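# Unlock and fold the card table's last standing leg

## Task

Release the lock on the one card-table leg that is still upright and fold it down so it lies flat like the other three legs. It must stay folded on its own, not only because a gripper is holding it. Then open the grippers and move the arms away.

## Robot and tools

Robot: two 7-joint arms, left_arm and right_arm, each ending in a two-finger parallel gripper. All positions share one world frame: the origin sits on the table surface midway between the arms, +x points out over the table, +z points up, and left_arm is mounted on the +y side. The arm names do not refer to sides of any camera image.

State line: for each arm it prints end_effector_position (metres, world frame) and end_effector_quat_wxyz. The position is the point midway between the finger pads; the fingertips extend 17.5 mm past it along the gripper's +z axis, and the fingers close along the gripper's x axis. Printed positions can be wrong, more so when the arm is stretched far. Results may also carry Joint positions and Joint velocities lines (one block per arm, 7 values each in joint order, rad and rad/s).

execute_actions takes "actions": a list holding zero or one item, plus an optional "pictures" boolean (images come by default).
- Empty list: nothing is commanded; you just get the current state.
- Motion item: {"rows": [...], "steps": n}. rows has 1 to 15 rows; steps is 1 to 15 (default 15); each step lasts 1/30 s. Row k drives step k, and the final row is reused for any remaining steps.
- Wait item: {"steps": n} with no rows, n up to 300, counted from the previous result; your writing time uses part of it.
A refused call moves nothing.

Each row is 20 numbers, all in [-1, 1], always for both arms: first left_arm's 10, then right_arm's 10. Per arm: 7 joint numbers in the order waist, shoulder, upper arm roll, elbow, forearm roll, wrist pitch, wrist roll; then gripper position, force_limit, speed.

Joint numbers are offsets, not poses. They are measured from the joint angles shown in the most recent result that listed them (if no result has shown them yet in this scene, or for a second call within one reply, from where the arm stands when the action begins). They are not cumulative over rows. Scale: 1.0 equals 0.9985 rad for waist, shoulder, upper arm roll and elbow, and 0.8765 rad for forearm roll, wrist pitch and wrist roll. All zeros therefore pulls the arm back to the reference angles; it is not a pause. Joint ranges (rad): waist -6.283 to 6.283, shoulder -2.250 to 2.250, upper arm roll -6.283 to 6.283, elbow -2.580 to 2.580, forearm roll -6.283 to 6.283, wrist pitch -2.100 to 2.100, wrist roll -6.283 to 6.283. The true ends may differ by up to 0.013 rad. Asking for more than 0.013 rad beyond an end gets the call refused; smaller overshoots are clipped and reported as "joint sent to its limit" (possibly about an earlier action). Missing that line does not prove there is room left. Turning only wrist roll moves the pad midpoint around a 25 mm circle.

Gripper numbers are absolute settings. position: +1 fully open (50 mm gap), about -0.65 pads touching, -1 to grasp (closes until blocked). force_limit per pad: -1 about 20 N, 0 about 102 N, +1 about 185 N (actual force may run ~17 % higher). speed of gap change: -1 20 mm/s, 0 85, +1 150. To leave a gripper alone, repeat its current three values; 0 is a real command. A position change of at least 0.01 is needed for a new force_limit or speed to apply; to lower grip force, open first. object_status: 0 moving, 1 blocked while opening, 2 blocked while closing (a grip), 3 reached target or pads met (usually nothing held). Confirm a grasp by status 2. Any new position resets it to 0 briefly. Lost grips re-close automatically, except after force_limit -1 grips, which keep showing 2. Grips on fixed, off-center parts fade over time. position_measured is in counts; gap is roughly (250 - position_measured) x 0.202 mm.

Motion behaviour: joints are speed- and acceleration-limited and finish together; each step's target stays within 0.304 rad (first four joints) or 0.266 rad (last three) of the measured angle, and targets are scaled back if they would carry the gripper more than 70 mm from where it is. Big moves may be unfinished when the result arrives. Between calls the arms keep heading for the last row's target until they settle or a step is HELD. "joint command not followed" means a clearance check altered joint targets; HELD marks steps where the row was not fully sent.

zoom_image: {"camera": one of cam_high, cam_low, cam_left_wrist, cam_right_wrist, "region": [x0, y0, x1, y1]} in pixels of that camera's latest full image (all are 896x504, origin top-left), region at most 504 by 504. Calibration data (K, distortion, T_world_to_cam) is supplied per camera; fixed cameras may be off by a couple of degrees and millimetres, and wrist camera poses follow the arm's joint readings.

finished_scene: {"scene": the current scene number}. Answering with no tool call ends the run.

Avoid: arms colliding or pressing on each other; knocking anything off or out of the work area; drops, slams, hard shoves. Torque at a joint reaching its load limit (49.1 N m for the first four joints, 30.9 for the last three, held weight included) freezes that arm for 10 s. Sustained loads heat motors: MOTOR HOT appears at 60 °C, and at 75 °C an OVER-TEMPERATURE FAULT lets the arm sag. Loose objects may occasionally be nudged by outside pushes. Fast, smooth, low-effort motion is preferred.

Each tool is called after "Call:" by a JSON object that holds its "api" and its "payload".

## Session

Call:
{"api": "execute_actions", "payload": {"actions": []}}

Scene clock: 0.00 s of 4050.00 s.
left_arm: end_effector_position=(+0.7743, +0.4124, +0.1851) position_measured=3 object_status=3 end_effector_quat_wxyz=(-0.232, +0.826, +0.451, +0.246) | right_arm: end_effector_position=(+0.7415, -0.1002, +0.1117) position_measured=3 object_status=3 end_effector_quat_wxyz=(-0.317, +0.749, -0.571, -0.110)
Joint positions: left_arm=[-0.039  1.206 -0.092  0.359 -0.593  1.448  1.15 ] | right_arm=[ 0.252  1.264 -1.225  1.054  0.738  0.849  4.369]
Joint velocities: left_arm=[ 0.001  0.001 -0.     0.    -0.     0.001 -0.   ] | right_arm=[-0.    -0.     0.     0.001  0.     0.     0.002]
Motor temperatures (°C, as the motors report them): left_arm=[40 35 38 32 44 40 41] | right_arm=[36 35 38 38 43 41 45]

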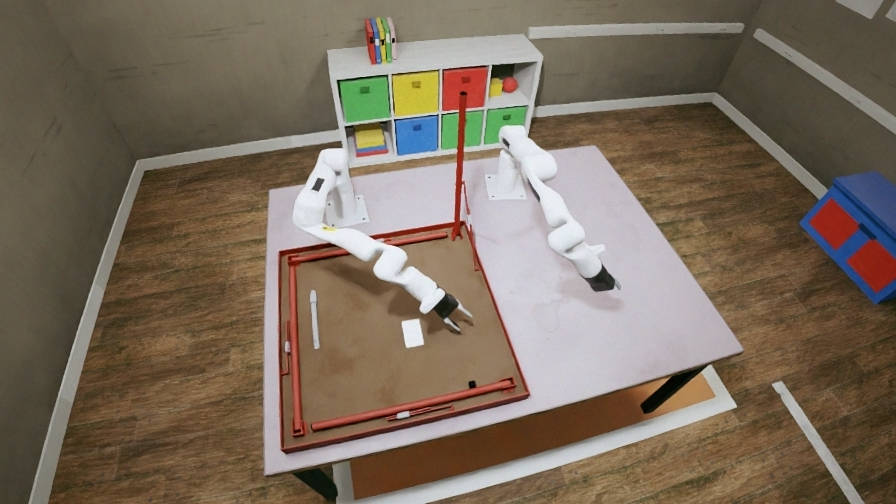

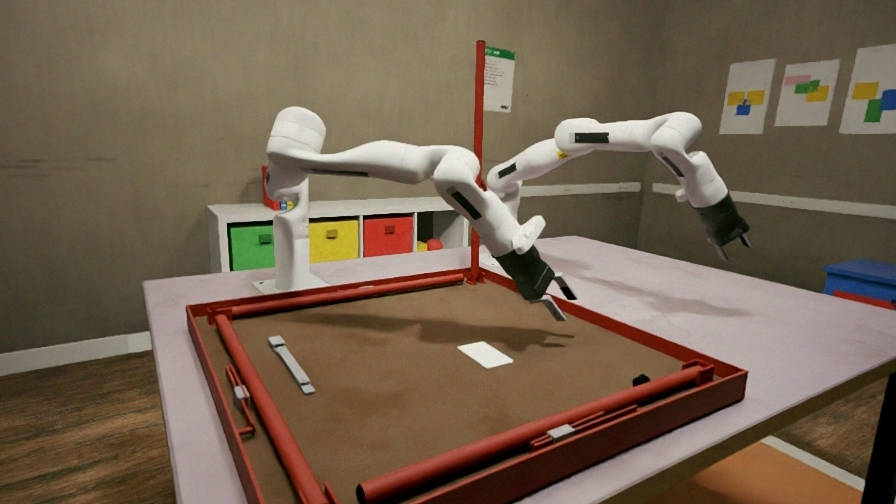

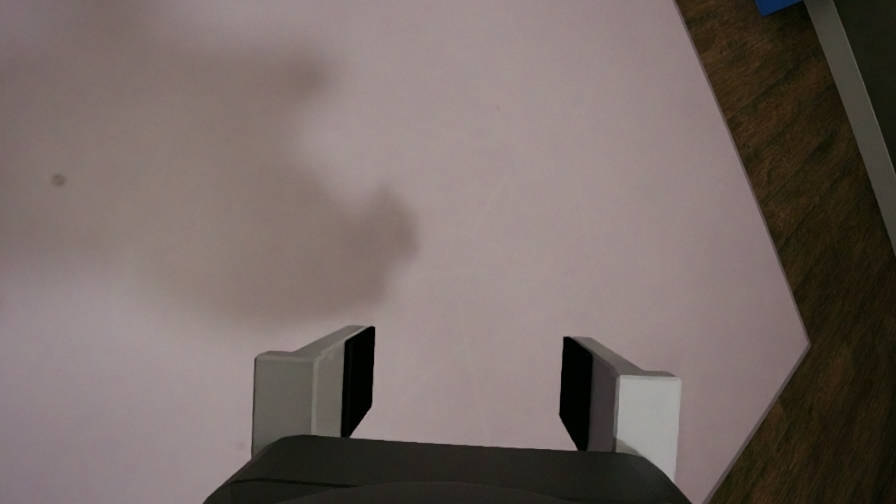

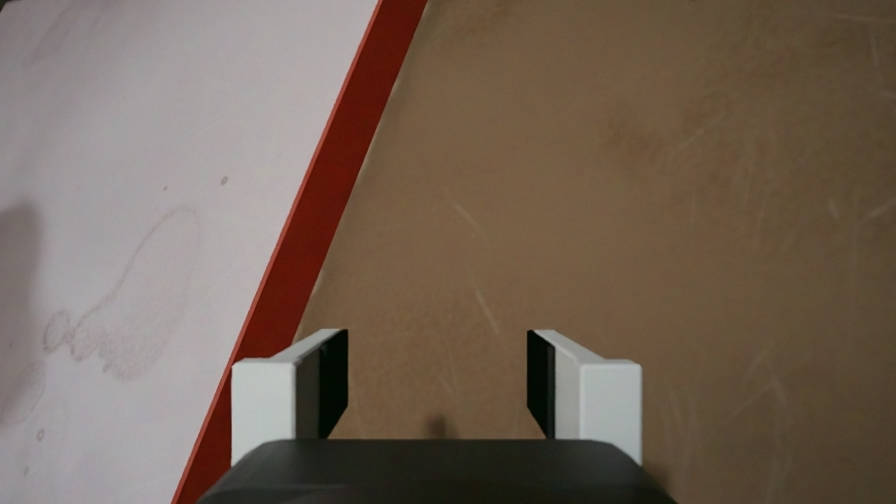

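Call:
{"api": "zoom_image", "payload": {"camera": "cam_high", "region": [400, 160, 540, 290]}}

Call:
{"api": "zoom_image", "payload": {"camera": "cam_low", "region": [400, 140, 620, 330]}}

Call:
{"api": "zoom_image", "payload": {"camera": "cam_low", "region": [480, 330, 780, 500]}}

Call:
{"api": "zoom_image", "payload": {"camera": "cam_high", "region": [260, 270, 540, 460]}}

Region (400, 160, 540, 290) of cam_high's 896x504 image, scaled by 3.600, with more detail than that image has; it fills the top 468 rows of this view, and the rest is white.

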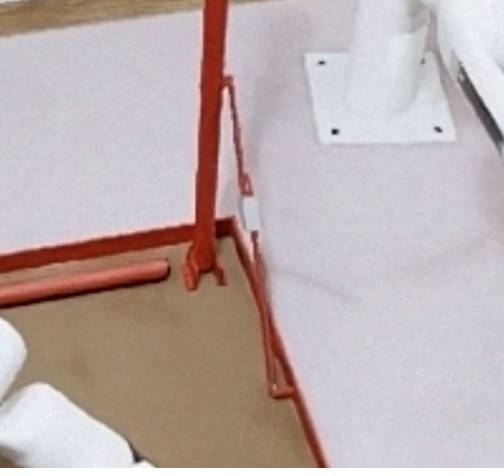

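Region (400, 140, 620, 330) of cam_low's 896x504 image, scaled by 2.291, with more detail than that image has; it fills the top 435 rows of this view, and the rest is white.

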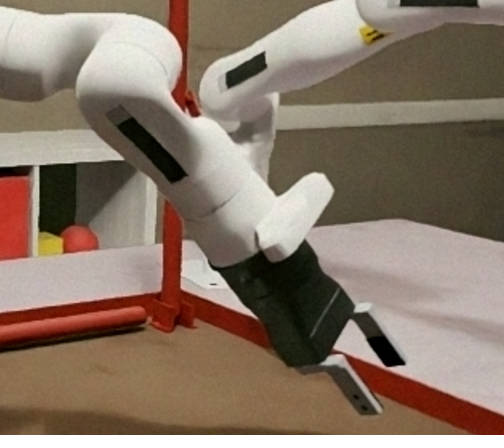

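Region (480, 330, 780, 500) of cam_low's 896x504 image, scaled by 1.680, with more detail than that image has; it fills the top 286 rows of this view, and the rest is white.

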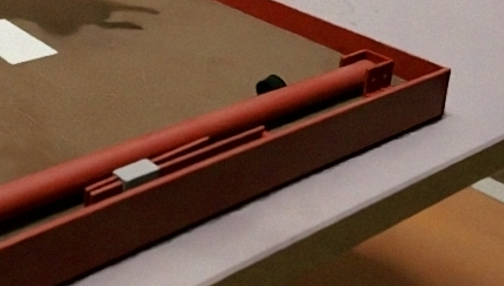

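Region (260, 270, 540, 460) of cam_high's 896x504 image, scaled by 1.800, with more detail than that image has; it fills the top 342 rows of this view, and the rest is white.

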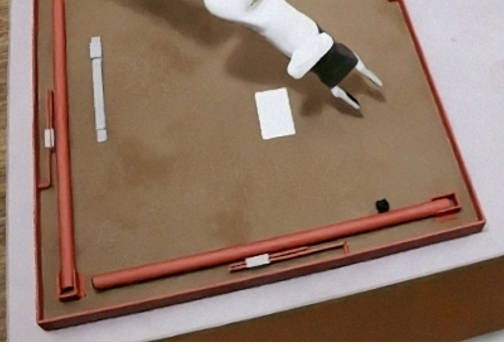

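Call:
{"api": "execute_actions", "payload": {"actions": [{"rows":[[-0.4,-0.27,0.09,0,1,0,0.48,1,0,0, 0.7,-0.3,0,0,0,0,0,1,0,0]]}], "pictures": false}}

Call:
{"api": "execute_actions", "payload": {"actions": [{"steps":25}], "pictures": false}}

Scene clock: 40.13 s of 4050.00 s.
left_arm: end_effector_position=(+0.7541, +0.5077, +0.2828) position_measured=3 object_status=3 end_effector_quat_wxyz=(+0.018, +0.647, +0.734, +0.208) | right_arm: end_effector_position=(+0.8198, -0.2922, +0.2255) position_measured=3 object_status=3 end_effector_quat_wxyz=(-0.356, +0.687, -0.633, +0.008)
Joint positions: left_arm=[-0.371  0.978 -0.018  0.357 -0.208  1.448  1.488] | right_arm=[ 0.502  1.087 -1.226  1.055  0.738  0.848  4.369]
Joint velocities: left_arm=[-0.441 -0.276  0.098 -0.002  1.217  0.     0.565] | right_arm=[ 0.621 -0.273 -0.002 -0.006  0.001 -0.001  0.   ]
Motor temperatures (°C, as the motors report them): left_arm=[40 38 38 33 44 40 41] | right_arm=[36 37 39 38 43 41 45]
Steps of this call (steps 1 to 150: nothing new was sent; then 34.63 s passed at rest; steps 151 to 165: all 15 steps of this action). Readings (joint positions | what the end effector reports):
151: left_arm=[-0.040 1.204 -0.092 0.359 -0.592 1.448 1.151] | right_arm=[0.254 1.262 -1.225 1.055 0.738 0.849 4.369] | left_arm position_measured=3 object_status=3 | right_arm position_measured=3 object_status=3
152: left_arm=[-0.045 1.200 -0.089 0.360 -0.586 1.448 1.155] | right_arm=[0.259 1.257 -1.225 1.056 0.737 0.849 4.369] | left_arm position_measured=3 object_status=3 | right_arm position_measured=3 object_status=3
154: left_arm=[-0.073 1.175 -0.080 0.361 -0.562 1.448 1.178] | right_arm=[0.286 1.229 -1.225 1.059 0.737 0.850 4.369] | left_arm position_measured=3 object_status=3 | right_arm position_measured=3 object_status=3
158: left_arm=[-0.183 1.093 -0.054 0.359 -0.468 1.448 1.274] | right_arm=[0.362 1.167 -1.226 1.057 0.737 0.849 4.369] | left_arm position_measured=3 object_status=3 | right_arm position_measured=3 object_status=3
165: the state above

Scene clock: 40.97 s of 4050.00 s.
left_arm: end_effector_position=(+0.7809, +0.3908, +0.3181) position_measured=3 object_status=3 end_effector_quat_wxyz=(+0.231, +0.601, +0.762, +0.070) | right_arm: end_effector_position=(+0.8045, -0.6483, +0.3046) position_measured=3 object_status=3 end_effector_quat_wxyz=(+0.348, -0.541, +0.752, -0.144)
Joint positions: left_arm=[-0.438  0.936 -0.002  0.359  0.284  1.448  1.571] | right_arm=[ 0.95   0.965 -1.224  1.053  0.738  0.849  4.369]
Joint velocities: left_arm=[-0.001  0.     0.    -0.    -0.    -0.001 -0.   ] | right_arm=[ 0.014 -0.01  -0.024  0.023 -0.012 -0.     0.   ]
Motor temperatures (°C, as the motors report them): left_arm=[40 38 38 33 44 40 41] | right_arm=[36 37 39 38 43 41 45]
Steps of this call (steps 1 to 25: the robot went on to your last target). Readings (joint positions | what the end effector reports):
1: left_arm=[-0.384 0.970 -0.015 0.357 -0.167 1.448 1.505] | right_arm=[0.523 1.078 -1.226 1.055 0.738 0.848 4.369] | left_arm position_measured=3 object_status=3 | right_arm position_measured=3 object_status=3
2: left_arm=[-0.395 0.963 -0.012 0.357 -0.126 1.448 1.519] | right_arm=[0.544 1.070 -1.226 1.055 0.738 0.848 4.369] | left_arm position_measured=3 object_status=3 | right_arm position_measured=3 object_status=3
4: left_arm=[-0.410 0.953 -0.009 0.358 -0.045 1.448 1.538] | right_arm=[0.586 1.055 -1.226 1.055 0.738 0.848 4.369] | left_arm position_measured=3 object_status=3 | right_arm position_measured=3 object_status=3
8: left_arm=[-0.427 0.943 -0.005 0.358 0.118 1.448 1.558] | right_arm=[0.671 1.031 -1.226 1.054 0.738 0.848 4.369] | left_arm position_measured=3 object_status=3 | right_arm position_measured=3 object_status=3
25: the state above

Call:
{"api": "execute_actions", "payload": {"actions": [{"rows":[[-0.349,0,0,0.8,0.783,0.173,0,1,0,0, 0,0,0,0,0,0,0,1,0,0]]}], "pictures": false}}

Call:
{"api": "execute_actions", "payload": {"actions": [{"steps":30}], "pictures": false}}

Call:
{"api": "execute_actions", "payload": {"actions": [{"rows":[[0,0,0,0.995,0,0,0,1,0,0, 0,0,0,0,0,0,0,1,0,0]]}], "pictures": false}}

Call:
{"api": "execute_actions", "payload": {"actions": [{"steps":35}]}}

Scene clock: 43.27 s of 4050.00 s.
left_arm: end_effector_position=(+0.6512, +0.4268, +0.2324) position_measured=3 object_status=3 end_effector_quat_wxyz=(+0.242, +0.445, +0.835, -0.215) | right_arm: end_effector_position=(+0.8045, -0.6483, +0.3046) position_measured=3 object_status=3 end_effector_quat_wxyz=(+0.348, -0.541, +0.752, -0.144)
Joint positions: left_arm=[-0.723  0.935 -0.004  0.778  0.649  1.572  1.571] | right_arm=[ 0.95   0.965 -1.224  1.053  0.738  0.849  4.369]
Joint velocities: left_arm=[-0.401  0.016 -0.007  1.38   1.203  0.18  -0.   ] | right_arm=[-0.    -0.    -0.    -0.     0.     0.     0.001]
Motor temperatures (°C, as the motors report them): left_arm=[40 38 38 33 44 40 41] | right_arm=[36 37 39 38 43 41 45]
Steps of this call (steps 1 to 30: the robot went on to your last target; steps 31 to 54: nothing new was sent; steps 55 to 69: all 15 steps of this action). Readings (joint positions | what the end effector reports):
55: left_arm=[-0.439 0.936 -0.002 0.360 0.285 1.449 1.571] | right_arm=[0.951 0.964 -1.225 1.054 0.738 0.849 4.369] | left_arm position_measured=3 object_status=3 | right_arm position_measured=3 object_status=3
56: left_arm=[-0.445 0.935 -0.001 0.365 0.290 1.451 1.571] | right_arm=[0.950 0.965 -1.225 1.053 0.738 0.849 4.369] | left_arm position_measured=3 object_status=3 | right_arm position_measured=3 object_status=3
58: left_arm=[-0.473 0.933 0.000 0.391 0.314 1.464 1.571] | right_arm=[0.950 0.965 -1.224 1.053 0.738 0.849 4.369] | left_arm position_measured=3 object_status=3 | right_arm position_measured=3 object_status=3
62: left_arm=[-0.575 0.933 -0.002 0.497 0.406 1.509 1.571] | right_arm=[0.950 0.965 -1.224 1.053 0.738 0.849 4.369] | left_arm position_measured=3 object_status=3 | right_arm position_measured=3 object_status=3
69: the state above

Scene clock: 44.27 s of 4050.00 s.
left_arm: end_effector_position=(+0.6028, +0.3495, +0.2328) position_measured=3 object_status=3 end_effector_quat_wxyz=(+0.288, +0.294, +0.807, -0.423) | right_arm: end_effector_position=(+0.8045, -0.6483, +0.3046) position_measured=3 object_status=3 end_effector_quat_wxyz=(+0.348, -0.541, +0.752, -0.144)
Joint positions: left_arm=[-0.787  0.936 -0.002  1.157  0.97   1.6    1.571] | right_arm=[ 0.95   0.965 -1.224  1.053  0.738  0.849  4.369]
Joint velocities: left_arm=[-0.001  0.001  0.001 -0.    -0.001 -0.     0.   ] | right_arm=[ 0.001 -0.001  0.001  0.001 -0.     0.    -0.001]
Motor temperatures (°C, as the motors report them): left_arm=[40 38 38 33 44 40 41] | right_arm=[36 37 39 38 43 41 45]
Steps of this call (steps 1 to 30: the robot went on to your last target). Readings (joint positions | what the end effector reports):
1: left_arm=[-0.735 0.936 -0.004 0.824 0.690 1.578 1.571] | right_arm=[0.950 0.965 -1.224 1.053 0.738 0.849 4.369] | left_arm position_measured=3 object_status=3 | right_arm position_measured=3 object_status=3
2: left_arm=[-0.745 0.936 -0.004 0.870 0.730 1.582 1.571] | right_arm=[0.950 0.965 -1.224 1.053 0.738 0.849 4.369] | left_arm position_measured=3 object_status=3 | right_arm position_measured=3 object_status=3
4: left_arm=[-0.760 0.936 -0.003 0.962 0.810 1.589 1.571] | right_arm=[0.950 0.965 -1.224 1.053 0.738 0.849 4.369] | left_arm position_measured=3 object_status=3 | right_arm position_measured=3 object_status=3
8: left_arm=[-0.778 0.938 -0.002 1.103 0.927 1.597 1.571] | right_arm=[0.950 0.965 -1.224 1.053 0.738 0.849 4.369] | left_arm position_measured=3 object_status=3 | right_arm position_measured=3 object_status=3
30: the state above
All arms were judged still, so your last target was given up. Only a new action makes them travel on or press farther. Fingers that are still opening or closing keep moving.

Scene clock: 44.77 s of 4050.00 s.
left_arm: end_effector_position=(+0.4908, +0.2722, +0.1978) position_measured=3 object_status=3 end_effector_quat_wxyz=(+0.178, +0.180, +0.789, -0.560) | right_arm: end_effector_position=(+0.8045, -0.6483, +0.3046) position_measured=3 object_status=3 end_effector_quat_wxyz=(+0.348, -0.541, +0.752, -0.144)
Joint positions: left_arm=[-0.787  0.936 -0.002  1.579  0.97   1.599  1.571] | right_arm=[ 0.95   0.965 -1.224  1.053  0.738  0.849  4.369]
Joint velocities: left_arm=[0.001 0.003 0.001 1.148 0.    0.001 0.   ] | right_arm=[ 0.001  0.002  0.     0.     0.     0.    -0.   ]
Motor temperatures (°C, as the motors report them): left_arm=[40 38 38 33 44 40 41] | right_arm=[36 37 39 38 43 41 45]
Steps of this call (steps 1 to 15: all 15 steps of this action). Readings (joint positions | what the end effector reports):
1: left_arm=[-0.787 0.936 -0.002 1.158 0.970 1.600 1.571] | right_arm=[0.950 0.965 -1.224 1.053 0.738 0.849 4.369] | left_arm position_measured=3 object_status=3 | right_arm position_measured=3 object_status=3
2: left_arm=[-0.787 0.935 -0.002 1.164 0.971 1.600 1.571] | right_arm=[0.950 0.965 -1.224 1.053 0.738 0.849 4.369] | left_arm position_measured=3 object_status=3 | right_arm position_measured=3 object_status=3
4: left_arm=[-0.787 0.934 -0.002 1.191 0.971 1.600 1.571] | right_arm=[0.950 0.965 -1.224 1.053 0.738 0.849 4.369] | left_arm position_measured=3 object_status=3 | right_arm position_measured=3 object_status=3
8: left_arm=[-0.787 0.934 -0.002 1.311 0.971 1.599 1.571] | right_arm=[0.950 0.965 -1.224 1.053 0.738 0.849 4.369] | left_arm position_measured=3 object_status=3 | right_arm position_measured=3 object_status=3
15: the state above

Scene clock: 45.93 s of 4050.00 s.
left_arm: end_effector_position=(+0.3396, +0.1672, +0.2443) position_measured=3 object_status=3 end_effector_quat_wxyz=(+0.017, +0.014, +0.708, -0.706) | right_arm: end_effector_position=(+0.8045, -0.6483, +0.3046) position_measured=3 object_status=3 end_effector_quat_wxyz=(+0.348, -0.541, +0.752, -0.144)
Joint positions: left_arm=[-0.787  0.936 -0.002  2.151  0.97   1.6    1.571] | right_arm=[ 0.95   0.965 -1.224  1.053  0.738  0.849  4.369]
Joint velocities: left_arm=[-0.    -0.001 -0.001  0.001 -0.     0.001  0.   ] | right_arm=[ 0.001 -0.001  0.     0.     0.     0.     0.   ]
Motor temperatures (°C, as the motors report them): left_arm=[40 38 38 33 44 40 41] | right_arm=[36 37 39 38 43 41 45]
Steps of this call (steps 1 to 35: the robot went on to your last target). Readings (joint positions | what the end effector reports):
1: left_arm=[-0.787 0.936 -0.002 1.617 0.970 1.599 1.571] | right_arm=[0.950 0.965 -1.224 1.053 0.738 0.849 4.369] | left_arm position_measured=3 object_status=3 | right_arm position_measured=3 object_status=3
2: left_arm=[-0.787 0.936 -0.002 1.656 0.970 1.599 1.571] | right_arm=[0.950 0.965 -1.224 1.053 0.738 0.849 4.369] | left_arm position_measured=3 object_status=3 | right_arm position_measured=3 object_status=3
4: left_arm=[-0.787 0.936 -0.002 1.732 0.970 1.599 1.571] | right_arm=[0.950 0.965 -1.224 1.053 0.738 0.849 4.369] | left_arm position_measured=3 object_status=3 | right_arm position_measured=3 object_status=3
8: left_arm=[-0.787 0.937 -0.002 1.886 0.970 1.599 1.571] | right_arm=[0.950 0.965 -1.224 1.053 0.738 0.849 4.369] | left_arm position_measured=3 object_status=3 | right_arm position_measured=3 object_status=3
35: the state above
camera_calibration (this result's frames):
cam_left_wrist: T_world_to_cam=[[-0.998172, -0.0604211, 0.001015, 0.355781], [0.0000881336, -0.0182519, -0.999833, 0.284669], [0.0604296, -0.998006, 0.0182239, 0.307217], [0, 0, 0, 1]] pos_world=[0.336541, 0.333297, 0.278662]
cam_right_wrist: T_world_to_cam=[[-0.182813, -0.917258, -0.35386, -0.343893], [-0.692834, 0.375562, -0.615576, 1.02136], [0.697539, 0.132631, -0.704165, -0.0992951], [0, 0, 0, 1]] pos_world=[0.714028, -0.685853, 0.437116]

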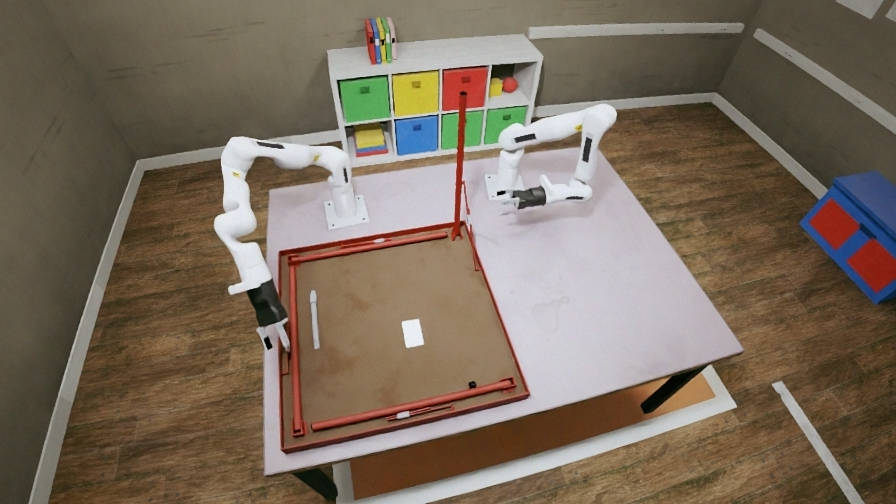

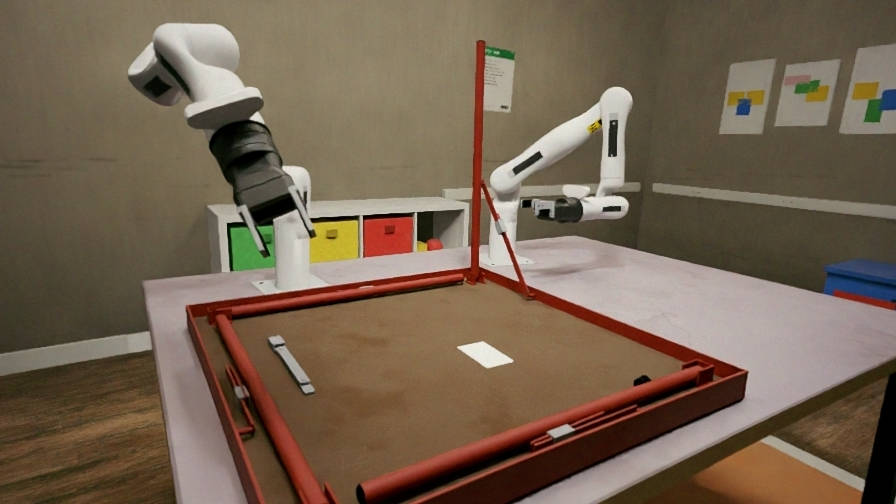

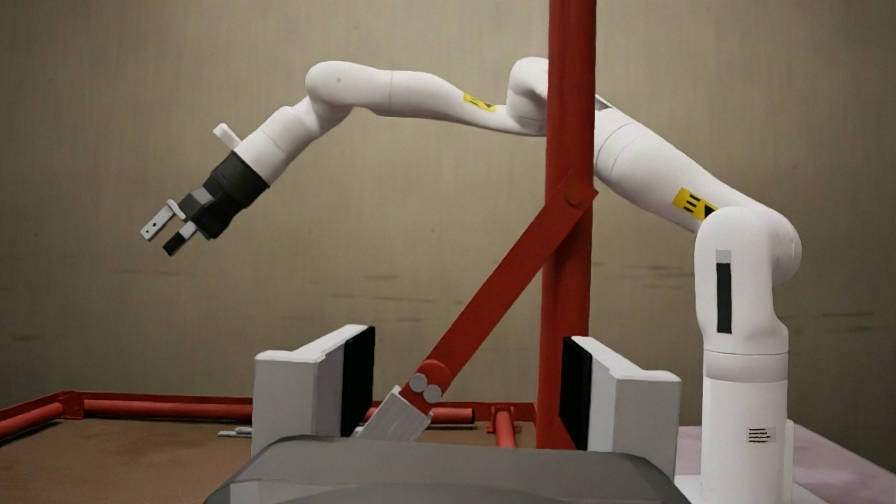

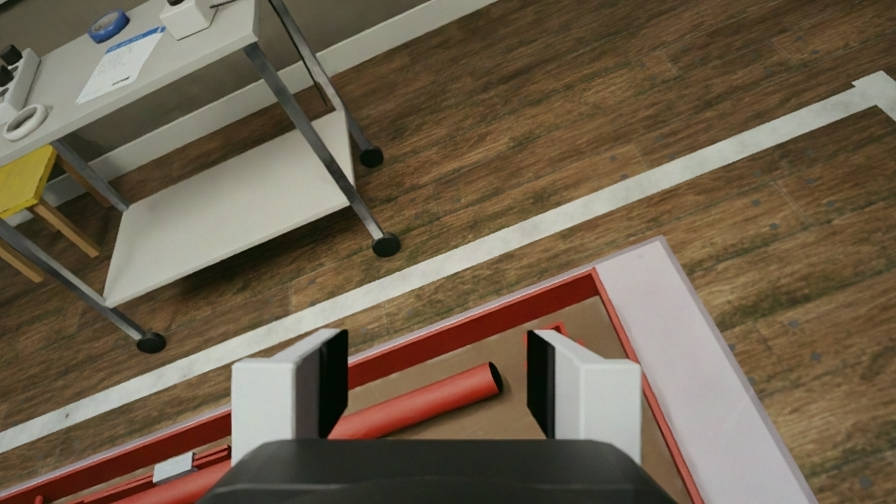

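Call:
{"api": "execute_actions", "payload": {"actions": [{"rows":[[0,0.251,0,-0.086,0,-0.105,0,1,0,0, 0,0,0,0,0,0,0,1,0,0]]}], "pictures": false}}

Call:
{"api": "execute_actions", "payload": {"actions": [{"steps":15}]}}

Scene clock: 48.77 s of 4050.00 s.
left_arm: end_effector_position=(+0.3424, +0.1675, +0.1552) position_measured=3 object_status=3 end_effector_quat_wxyz=(-0.030, -0.032, +0.709, -0.704) | right_arm: end_effector_position=(+0.8045, -0.6483, +0.3046) position_measured=3 object_status=3 end_effector_quat_wxyz=(+0.348, -0.541, +0.752, -0.144)
Joint positions: left_arm=[-0.787  1.18  -0.003  2.065  0.97   1.507  1.571] | right_arm=[ 0.95   0.965 -1.224  1.053  0.738  0.849  4.369]
Joint velocities: left_arm=[ 0.001  0.05   0.009 -0.007  0.001  0.011  0.   ] | right_arm=[ 0.001 -0.001 -0.001 -0.     0.    -0.    -0.001]
Motor temperatures (°C, as the motors report them): left_arm=[40 38 38 33 44 40 41] | right_arm=[36 38 39 38 43 41 45]
Steps of this call (steps 1 to 15: the robot went on to your last target; steps 16 to 70: nothing new was sent; steps 71 to 85: all 15 steps of this action). Readings (joint positions | what the end effector reports):
71: left_arm=[-0.787 0.937 -0.002 2.151 0.970 1.600 1.571] | right_arm=[0.950 0.965 -1.224 1.053 0.738 0.849 4.369] | left_arm position_measured=3 object_status=3 | right_arm position_measured=3 object_status=3
72: left_arm=[-0.787 0.944 -0.002 2.149 0.970 1.599 1.571] | right_arm=[0.950 0.965 -1.224 1.053 0.738 0.849 4.369] | left_arm position_measured=3 object_status=3 | right_arm position_measured=3 object_status=3
74: left_arm=[-0.786 0.975 -0.002 2.139 0.970 1.589 1.571] | right_arm=[0.950 0.965 -1.224 1.053 0.738 0.849 4.369] | left_arm position_measured=3 object_status=3 | right_arm position_measured=3 object_status=3
78: left_arm=[-0.787 1.092 -0.002 2.099 0.970 1.545 1.571] | right_arm=[0.950 0.965 -1.224 1.053 0.738 0.849 4.369] | left_arm position_measured=3 object_status=3 | right_arm position_measured=3 object_status=3
85: the state above

Scene clock: 49.27 s of 4050.00 s.
left_arm: end_effector_position=(+0.3418, +0.1670, +0.1542) position_measured=3 object_status=3 end_effector_quat_wxyz=(-0.032, -0.033, +0.707, -0.706) | right_arm: end_effector_position=(+0.8045, -0.6483, +0.3046) position_measured=3 object_status=3 end_effector_quat_wxyz=(+0.348, -0.541, +0.752, -0.144)
Joint positions: left_arm=[-0.787  1.186 -0.002  2.065  0.97   1.508  1.571] | right_arm=[ 0.95   0.965 -1.224  1.053  0.738  0.849  4.369]
Joint velocities: left_arm=[ 0.     0.     0.001 -0.     0.001  0.    -0.   ] | right_arm=[ 0.  0. -0. -0.  0. -0. -0.]
Motor temperatures (°C, as the motors report them): left_arm=[40 38 38 33 44 40 41] | right_arm=[36 38 39 38 43 41 45]
Steps of this call (steps 1 to 15: the robot went on to your last target). Readings (joint positions | what the end effector reports):
1: left_arm=[-0.787 1.181 -0.002 2.065 0.970 1.508 1.571] | right_arm=[0.950 0.965 -1.224 1.053 0.738 0.849 4.369] | left_arm position_measured=3 object_status=3 | right_arm position_measured=3 object_status=3
2: left_arm=[-0.787 1.183 -0.002 2.065 0.970 1.508 1.571] | right_arm=[0.950 0.965 -1.224 1.053 0.738 0.849 4.369] | left_arm position_measured=3 object_status=3 | right_arm position_measured=3 object_status=3
4: left_arm=[-0.787 1.184 -0.002 2.065 0.970 1.508 1.571] | right_arm=[0.950 0.965 -1.224 1.053 0.738 0.849 4.369] | left_arm position_measured=3 object_status=3 | right_arm position_measured=3 object_status=3
8: left_arm=[-0.787 1.186 -0.002 2.065 0.970 1.508 1.571] | right_arm=[0.950 0.965 -1.224 1.053 0.738 0.849 4.369] | left_arm position_measured=3 object_status=3 | right_arm position_measured=3 object_status=3
15: the state above
All arms were judged still, so your last target was given up. Only a new action makes them travel on or press farther. Fingers that are still opening or closing keep moving.
camera_calibration (this result's frames):
cam_left_wrist: T_world_to_cam=[[-0.988958, -0.0579676, 0.136391, 0.333562], [-0.135471, -0.0195332, -0.990589, 0.239632], [0.0600862, -0.998127, 0.0114646, 0.309737], [0, 0, 0, 1]] pos_world=[0.343731, 0.333173, 0.188331]
cam_right_wrist: T_world_to_cam=[[-0.182814, -0.917257, -0.353862, -0.343892], [-0.692832, 0.375564, -0.615577, 1.02136], [0.69754, 0.132631, -0.704164, -0.0992981], [0, 0, 0, 1]] pos_world=[0.714029, -0.685854, 0.437115]

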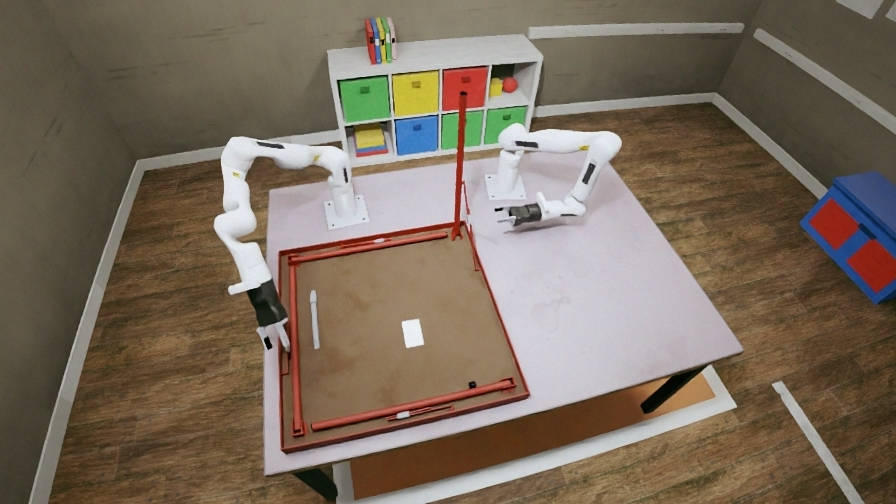

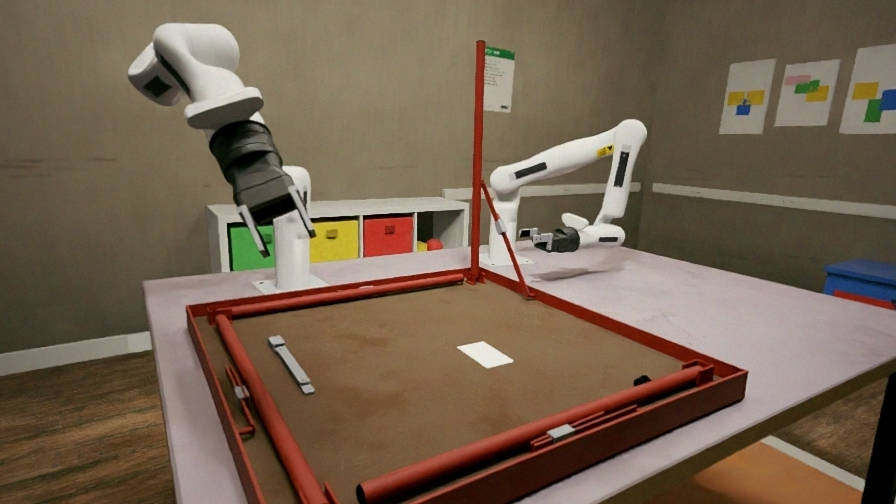

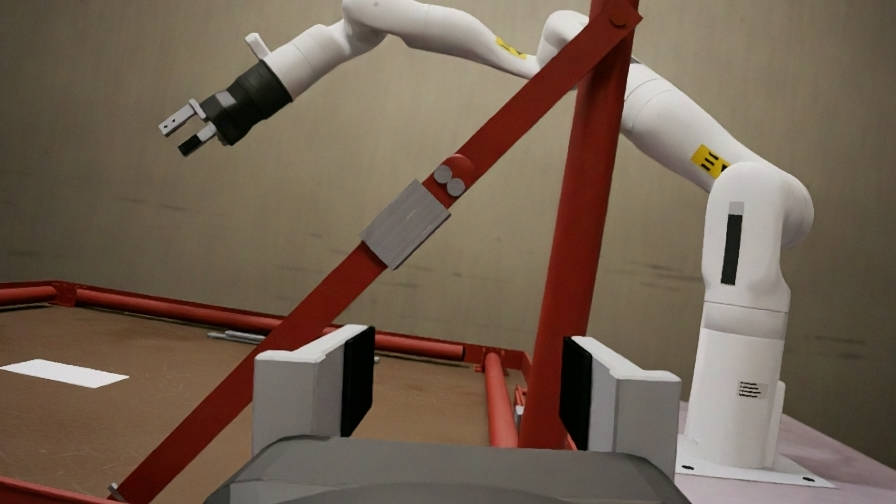

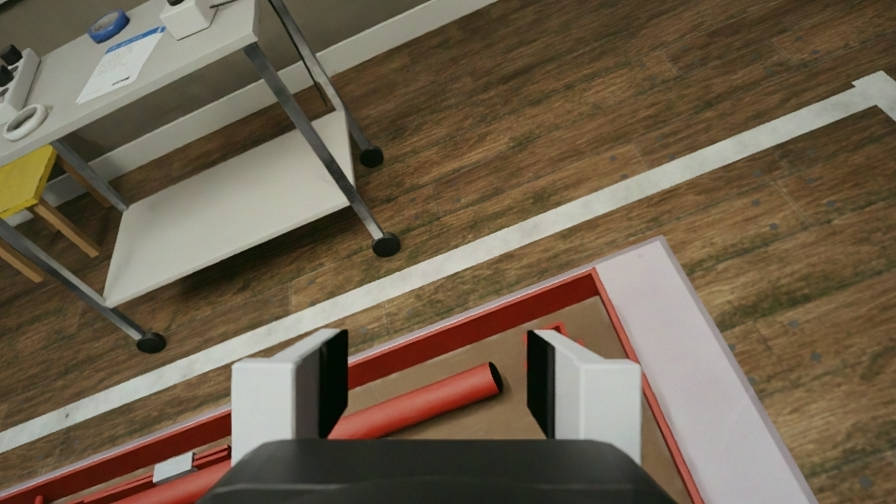

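Call:
{"api": "zoom_image", "payload": {"camera": "cam_low", "region": [460, 170, 560, 310]}}

Call:
{"api": "zoom_image", "payload": {"camera": "cam_left_wrist", "region": [300, 120, 520, 320]}}

Call:
{"api": "zoom_image", "payload": {"camera": "cam_low", "region": [510, 390, 660, 470]}}

Call:
{"api": "zoom_image", "payload": {"camera": "cam_right_wrist", "region": [0, 400, 260, 504]}}

Region (460, 170, 560, 310) of cam_low's 896x504 image, scaled by 3.600, with more detail than that image has; it fills the left 360 columns of this view, and the rest is white.

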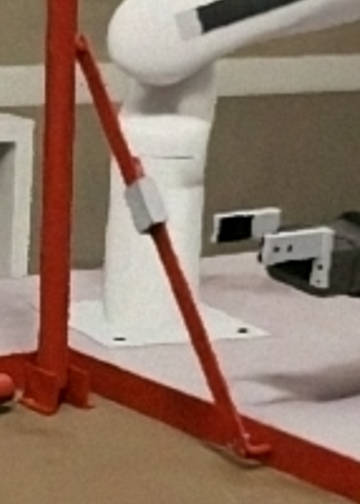

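Region (300, 120, 520, 320) of cam_left_wrist's 896x504 image, scaled by 2.291; it fills the top 458 rows of this view, and the rest is white.

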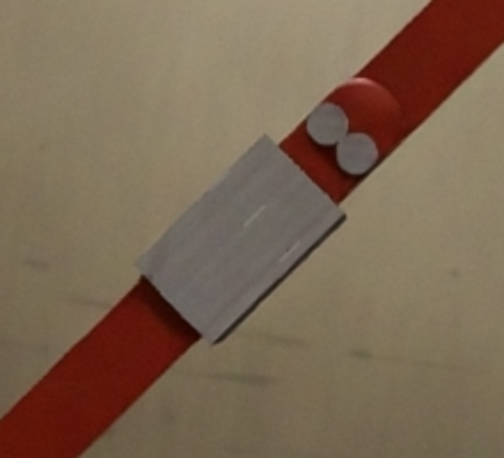

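Region (510, 390, 660, 470) of cam_low's 896x504 image, scaled by 3.360, with more detail than that image has; it fills the top 269 rows of this view, and the rest is white.

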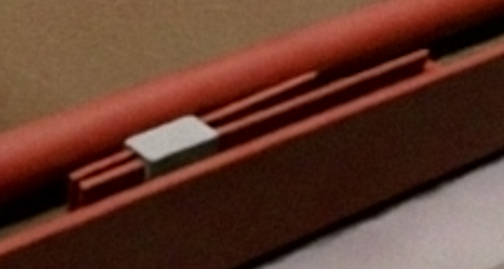

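Region (0, 400, 260, 504) of cam_right_wrist's 896x504 image, scaled by 1.938; it fills the top 202 rows of this view, and the rest is white.

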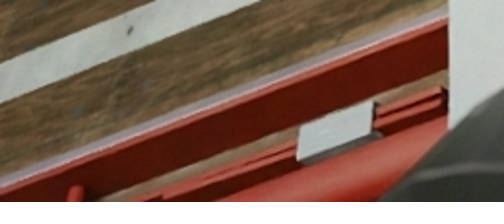

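Call:
{"api": "execute_actions", "payload": {"actions": [{"rows":[[0.244,-0.14,0,-0.023,0.276,0.094,-0.705,1,-0.5,0, 0,0,0,0,0,0,0,1,0,0]]}], "pictures": false}}

Call:
{"api": "execute_actions", "payload": {"actions": [{"steps":15}]}}

Scene clock: 59.83 s of 4050.00 s.
left_arm: end_effector_position=(+0.3830, +0.1049, +0.1971) position_measured=3 object_status=3 end_effector_quat_wxyz=(+0.172, +0.168, +0.688, -0.685) | right_arm: end_effector_position=(+0.8045, -0.6483, +0.3046) position_measured=3 object_status=3 end_effector_quat_wxyz=(+0.348, -0.541, +0.752, -0.144)
Joint positions: left_arm=[-0.568  1.061 -0.002  2.044  1.19   1.583  1.119] | right_arm=[ 0.95   0.965 -1.224  1.053  0.738  0.849  4.369]
Joint velocities: left_arm=[ 0.19  -0.109 -0.008 -0.016  0.17   0.057 -1.216] | right_arm=[-0.001  0.001  0.    -0.001  0.     0.     0.001]
Motor temperatures (°C, as the motors report them): left_arm=[40 38 38 33 44 40 41] | right_arm=[36 38 39 38 43 41 45]
Steps of this call (steps 1 to 90: nothing new was sent; then 7.07 s passed at rest; steps 91 to 105: all 15 steps of this action). Readings (joint positions | what the end effector reports):
91: left_arm=[-0.785 1.186 -0.003 2.065 0.971 1.508 1.570] | right_arm=[0.950 0.965 -1.224 1.053 0.738 0.849 4.369] | left_arm position_measured=3 object_status=3 | right_arm position_measured=3 object_status=3
92: left_arm=[-0.778 1.182 -0.003 2.064 0.975 1.509 1.565] | right_arm=[0.950 0.965 -1.224 1.053 0.738 0.849 4.369] | left_arm position_measured=3 object_status=3 | right_arm position_measured=3 object_status=3
94: left_arm=[-0.748 1.165 -0.004 2.062 1.001 1.518 1.536] | right_arm=[0.950 0.965 -1.224 1.053 0.738 0.849 4.369] | left_arm position_measured=3 object_status=3 | right_arm position_measured=3 object_status=3
98: left_arm=[-0.649 1.108 -0.002 2.052 1.104 1.553 1.403] | right_arm=[0.950 0.965 -1.224 1.053 0.738 0.849 4.369] | left_arm position_measured=3 object_status=3 | right_arm position_measured=3 object_status=3
105: the state above

Scene clock: 60.33 s of 4050.00 s.
left_arm: end_effector_position=(+0.3830, +0.0967, +0.2008) position_measured=3 object_status=3 end_effector_quat_wxyz=(+0.232, +0.230, +0.669, -0.668) | right_arm: end_effector_position=(+0.8045, -0.6483, +0.3046) position_measured=3 object_status=3 end_effector_quat_wxyz=(+0.348, -0.541, +0.752, -0.144)
Joint positions: left_arm=[-0.543  1.047 -0.002  2.042  1.212  1.59   0.953] | right_arm=[ 0.95   0.965 -1.224  1.053  0.738  0.849  4.369]
Joint velocities: left_arm=[ 0.001 -0.001 -0.001 -0.001  0.001  0.    -0.   ] | right_arm=[-0.001  0.     0.    -0.001  0.     0.     0.001]
Motor temperatures (°C, as the motors report them): left_arm=[40 38 38 33 44 40 41] | right_arm=[36 38 39 38 43 41 45]
Steps of this call (steps 1 to 15: the robot went on to your last target). Readings (joint positions | what the end effector reports):
1: left_arm=[-0.562 1.058 -0.002 2.044 1.196 1.585 1.078] | right_arm=[0.950 0.965 -1.224 1.053 0.738 0.849 4.369] | left_arm position_measured=3 object_status=3 | right_arm position_measured=3 object_status=3
2: left_arm=[-0.556 1.054 -0.002 2.043 1.201 1.587 1.037] | right_arm=[0.950 0.965 -1.224 1.053 0.738 0.849 4.369] | left_arm position_measured=3 object_status=3 | right_arm position_measured=3 object_status=3
4: left_arm=[-0.548 1.049 -0.002 2.042 1.209 1.589 0.975] | right_arm=[0.950 0.965 -1.224 1.053 0.738 0.849 4.369] | left_arm position_measured=3 object_status=3 | right_arm position_measured=3 object_status=3
8: left_arm=[-0.544 1.048 -0.002 2.042 1.212 1.590 0.953] | right_arm=[0.950 0.965 -1.224 1.053 0.738 0.849 4.369] | left_arm position_measured=3 object_status=3 | right_arm position_measured=3 object_status=3
15: the state above
camera_calibration (this result's frames):
cam_left_wrist: T_world_to_cam=[[-0.811678, -0.0577156, -0.581247, 0.440078], [0.583009, -0.0191219, -0.81224, -0.0210047], [0.0357644, -0.99815, 0.0491695, 0.238349], [0, 0, 0, 1]] pos_world=[0.360923, 0.262905, 0.227014]
cam_right_wrist: T_world_to_cam=[[-0.182816, -0.917256, -0.353864, -0.343891], [-0.69283, 0.375567, -0.615578, 1.02136], [0.697542, 0.13263, -0.704162, -0.099301], [0, 0, 0, 1]] pos_world=[0.714029, -0.685856, 0.437114]

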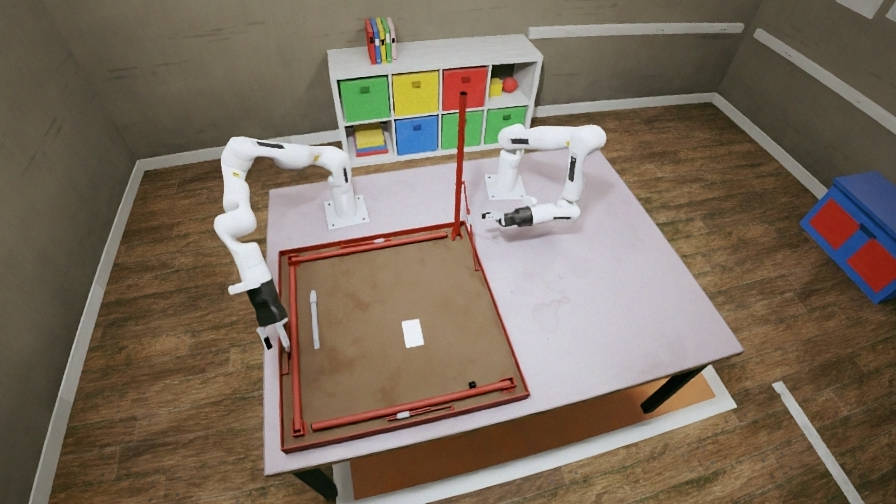

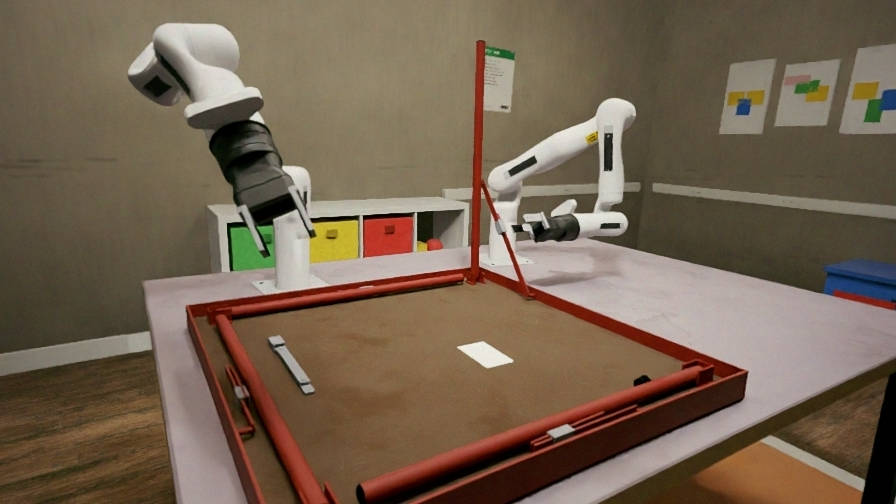

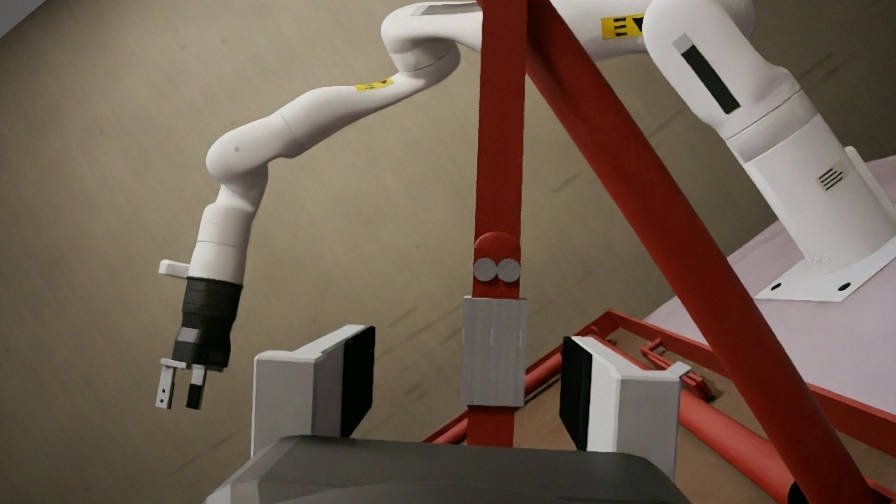

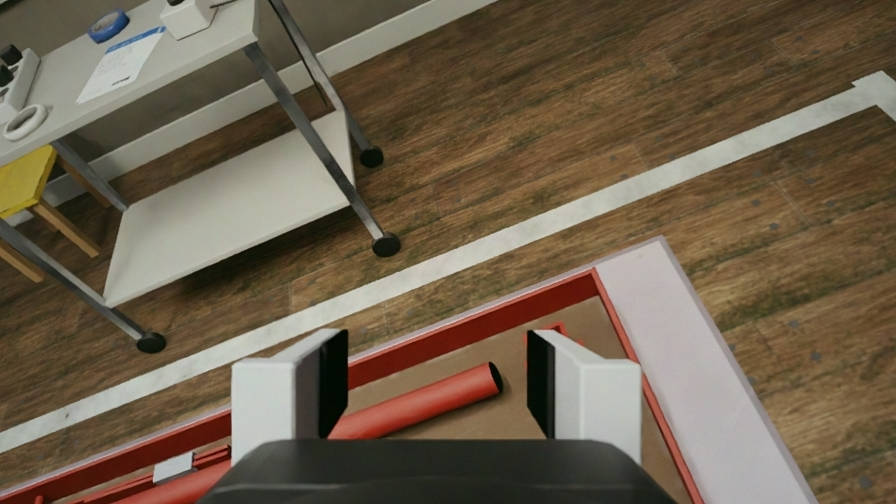

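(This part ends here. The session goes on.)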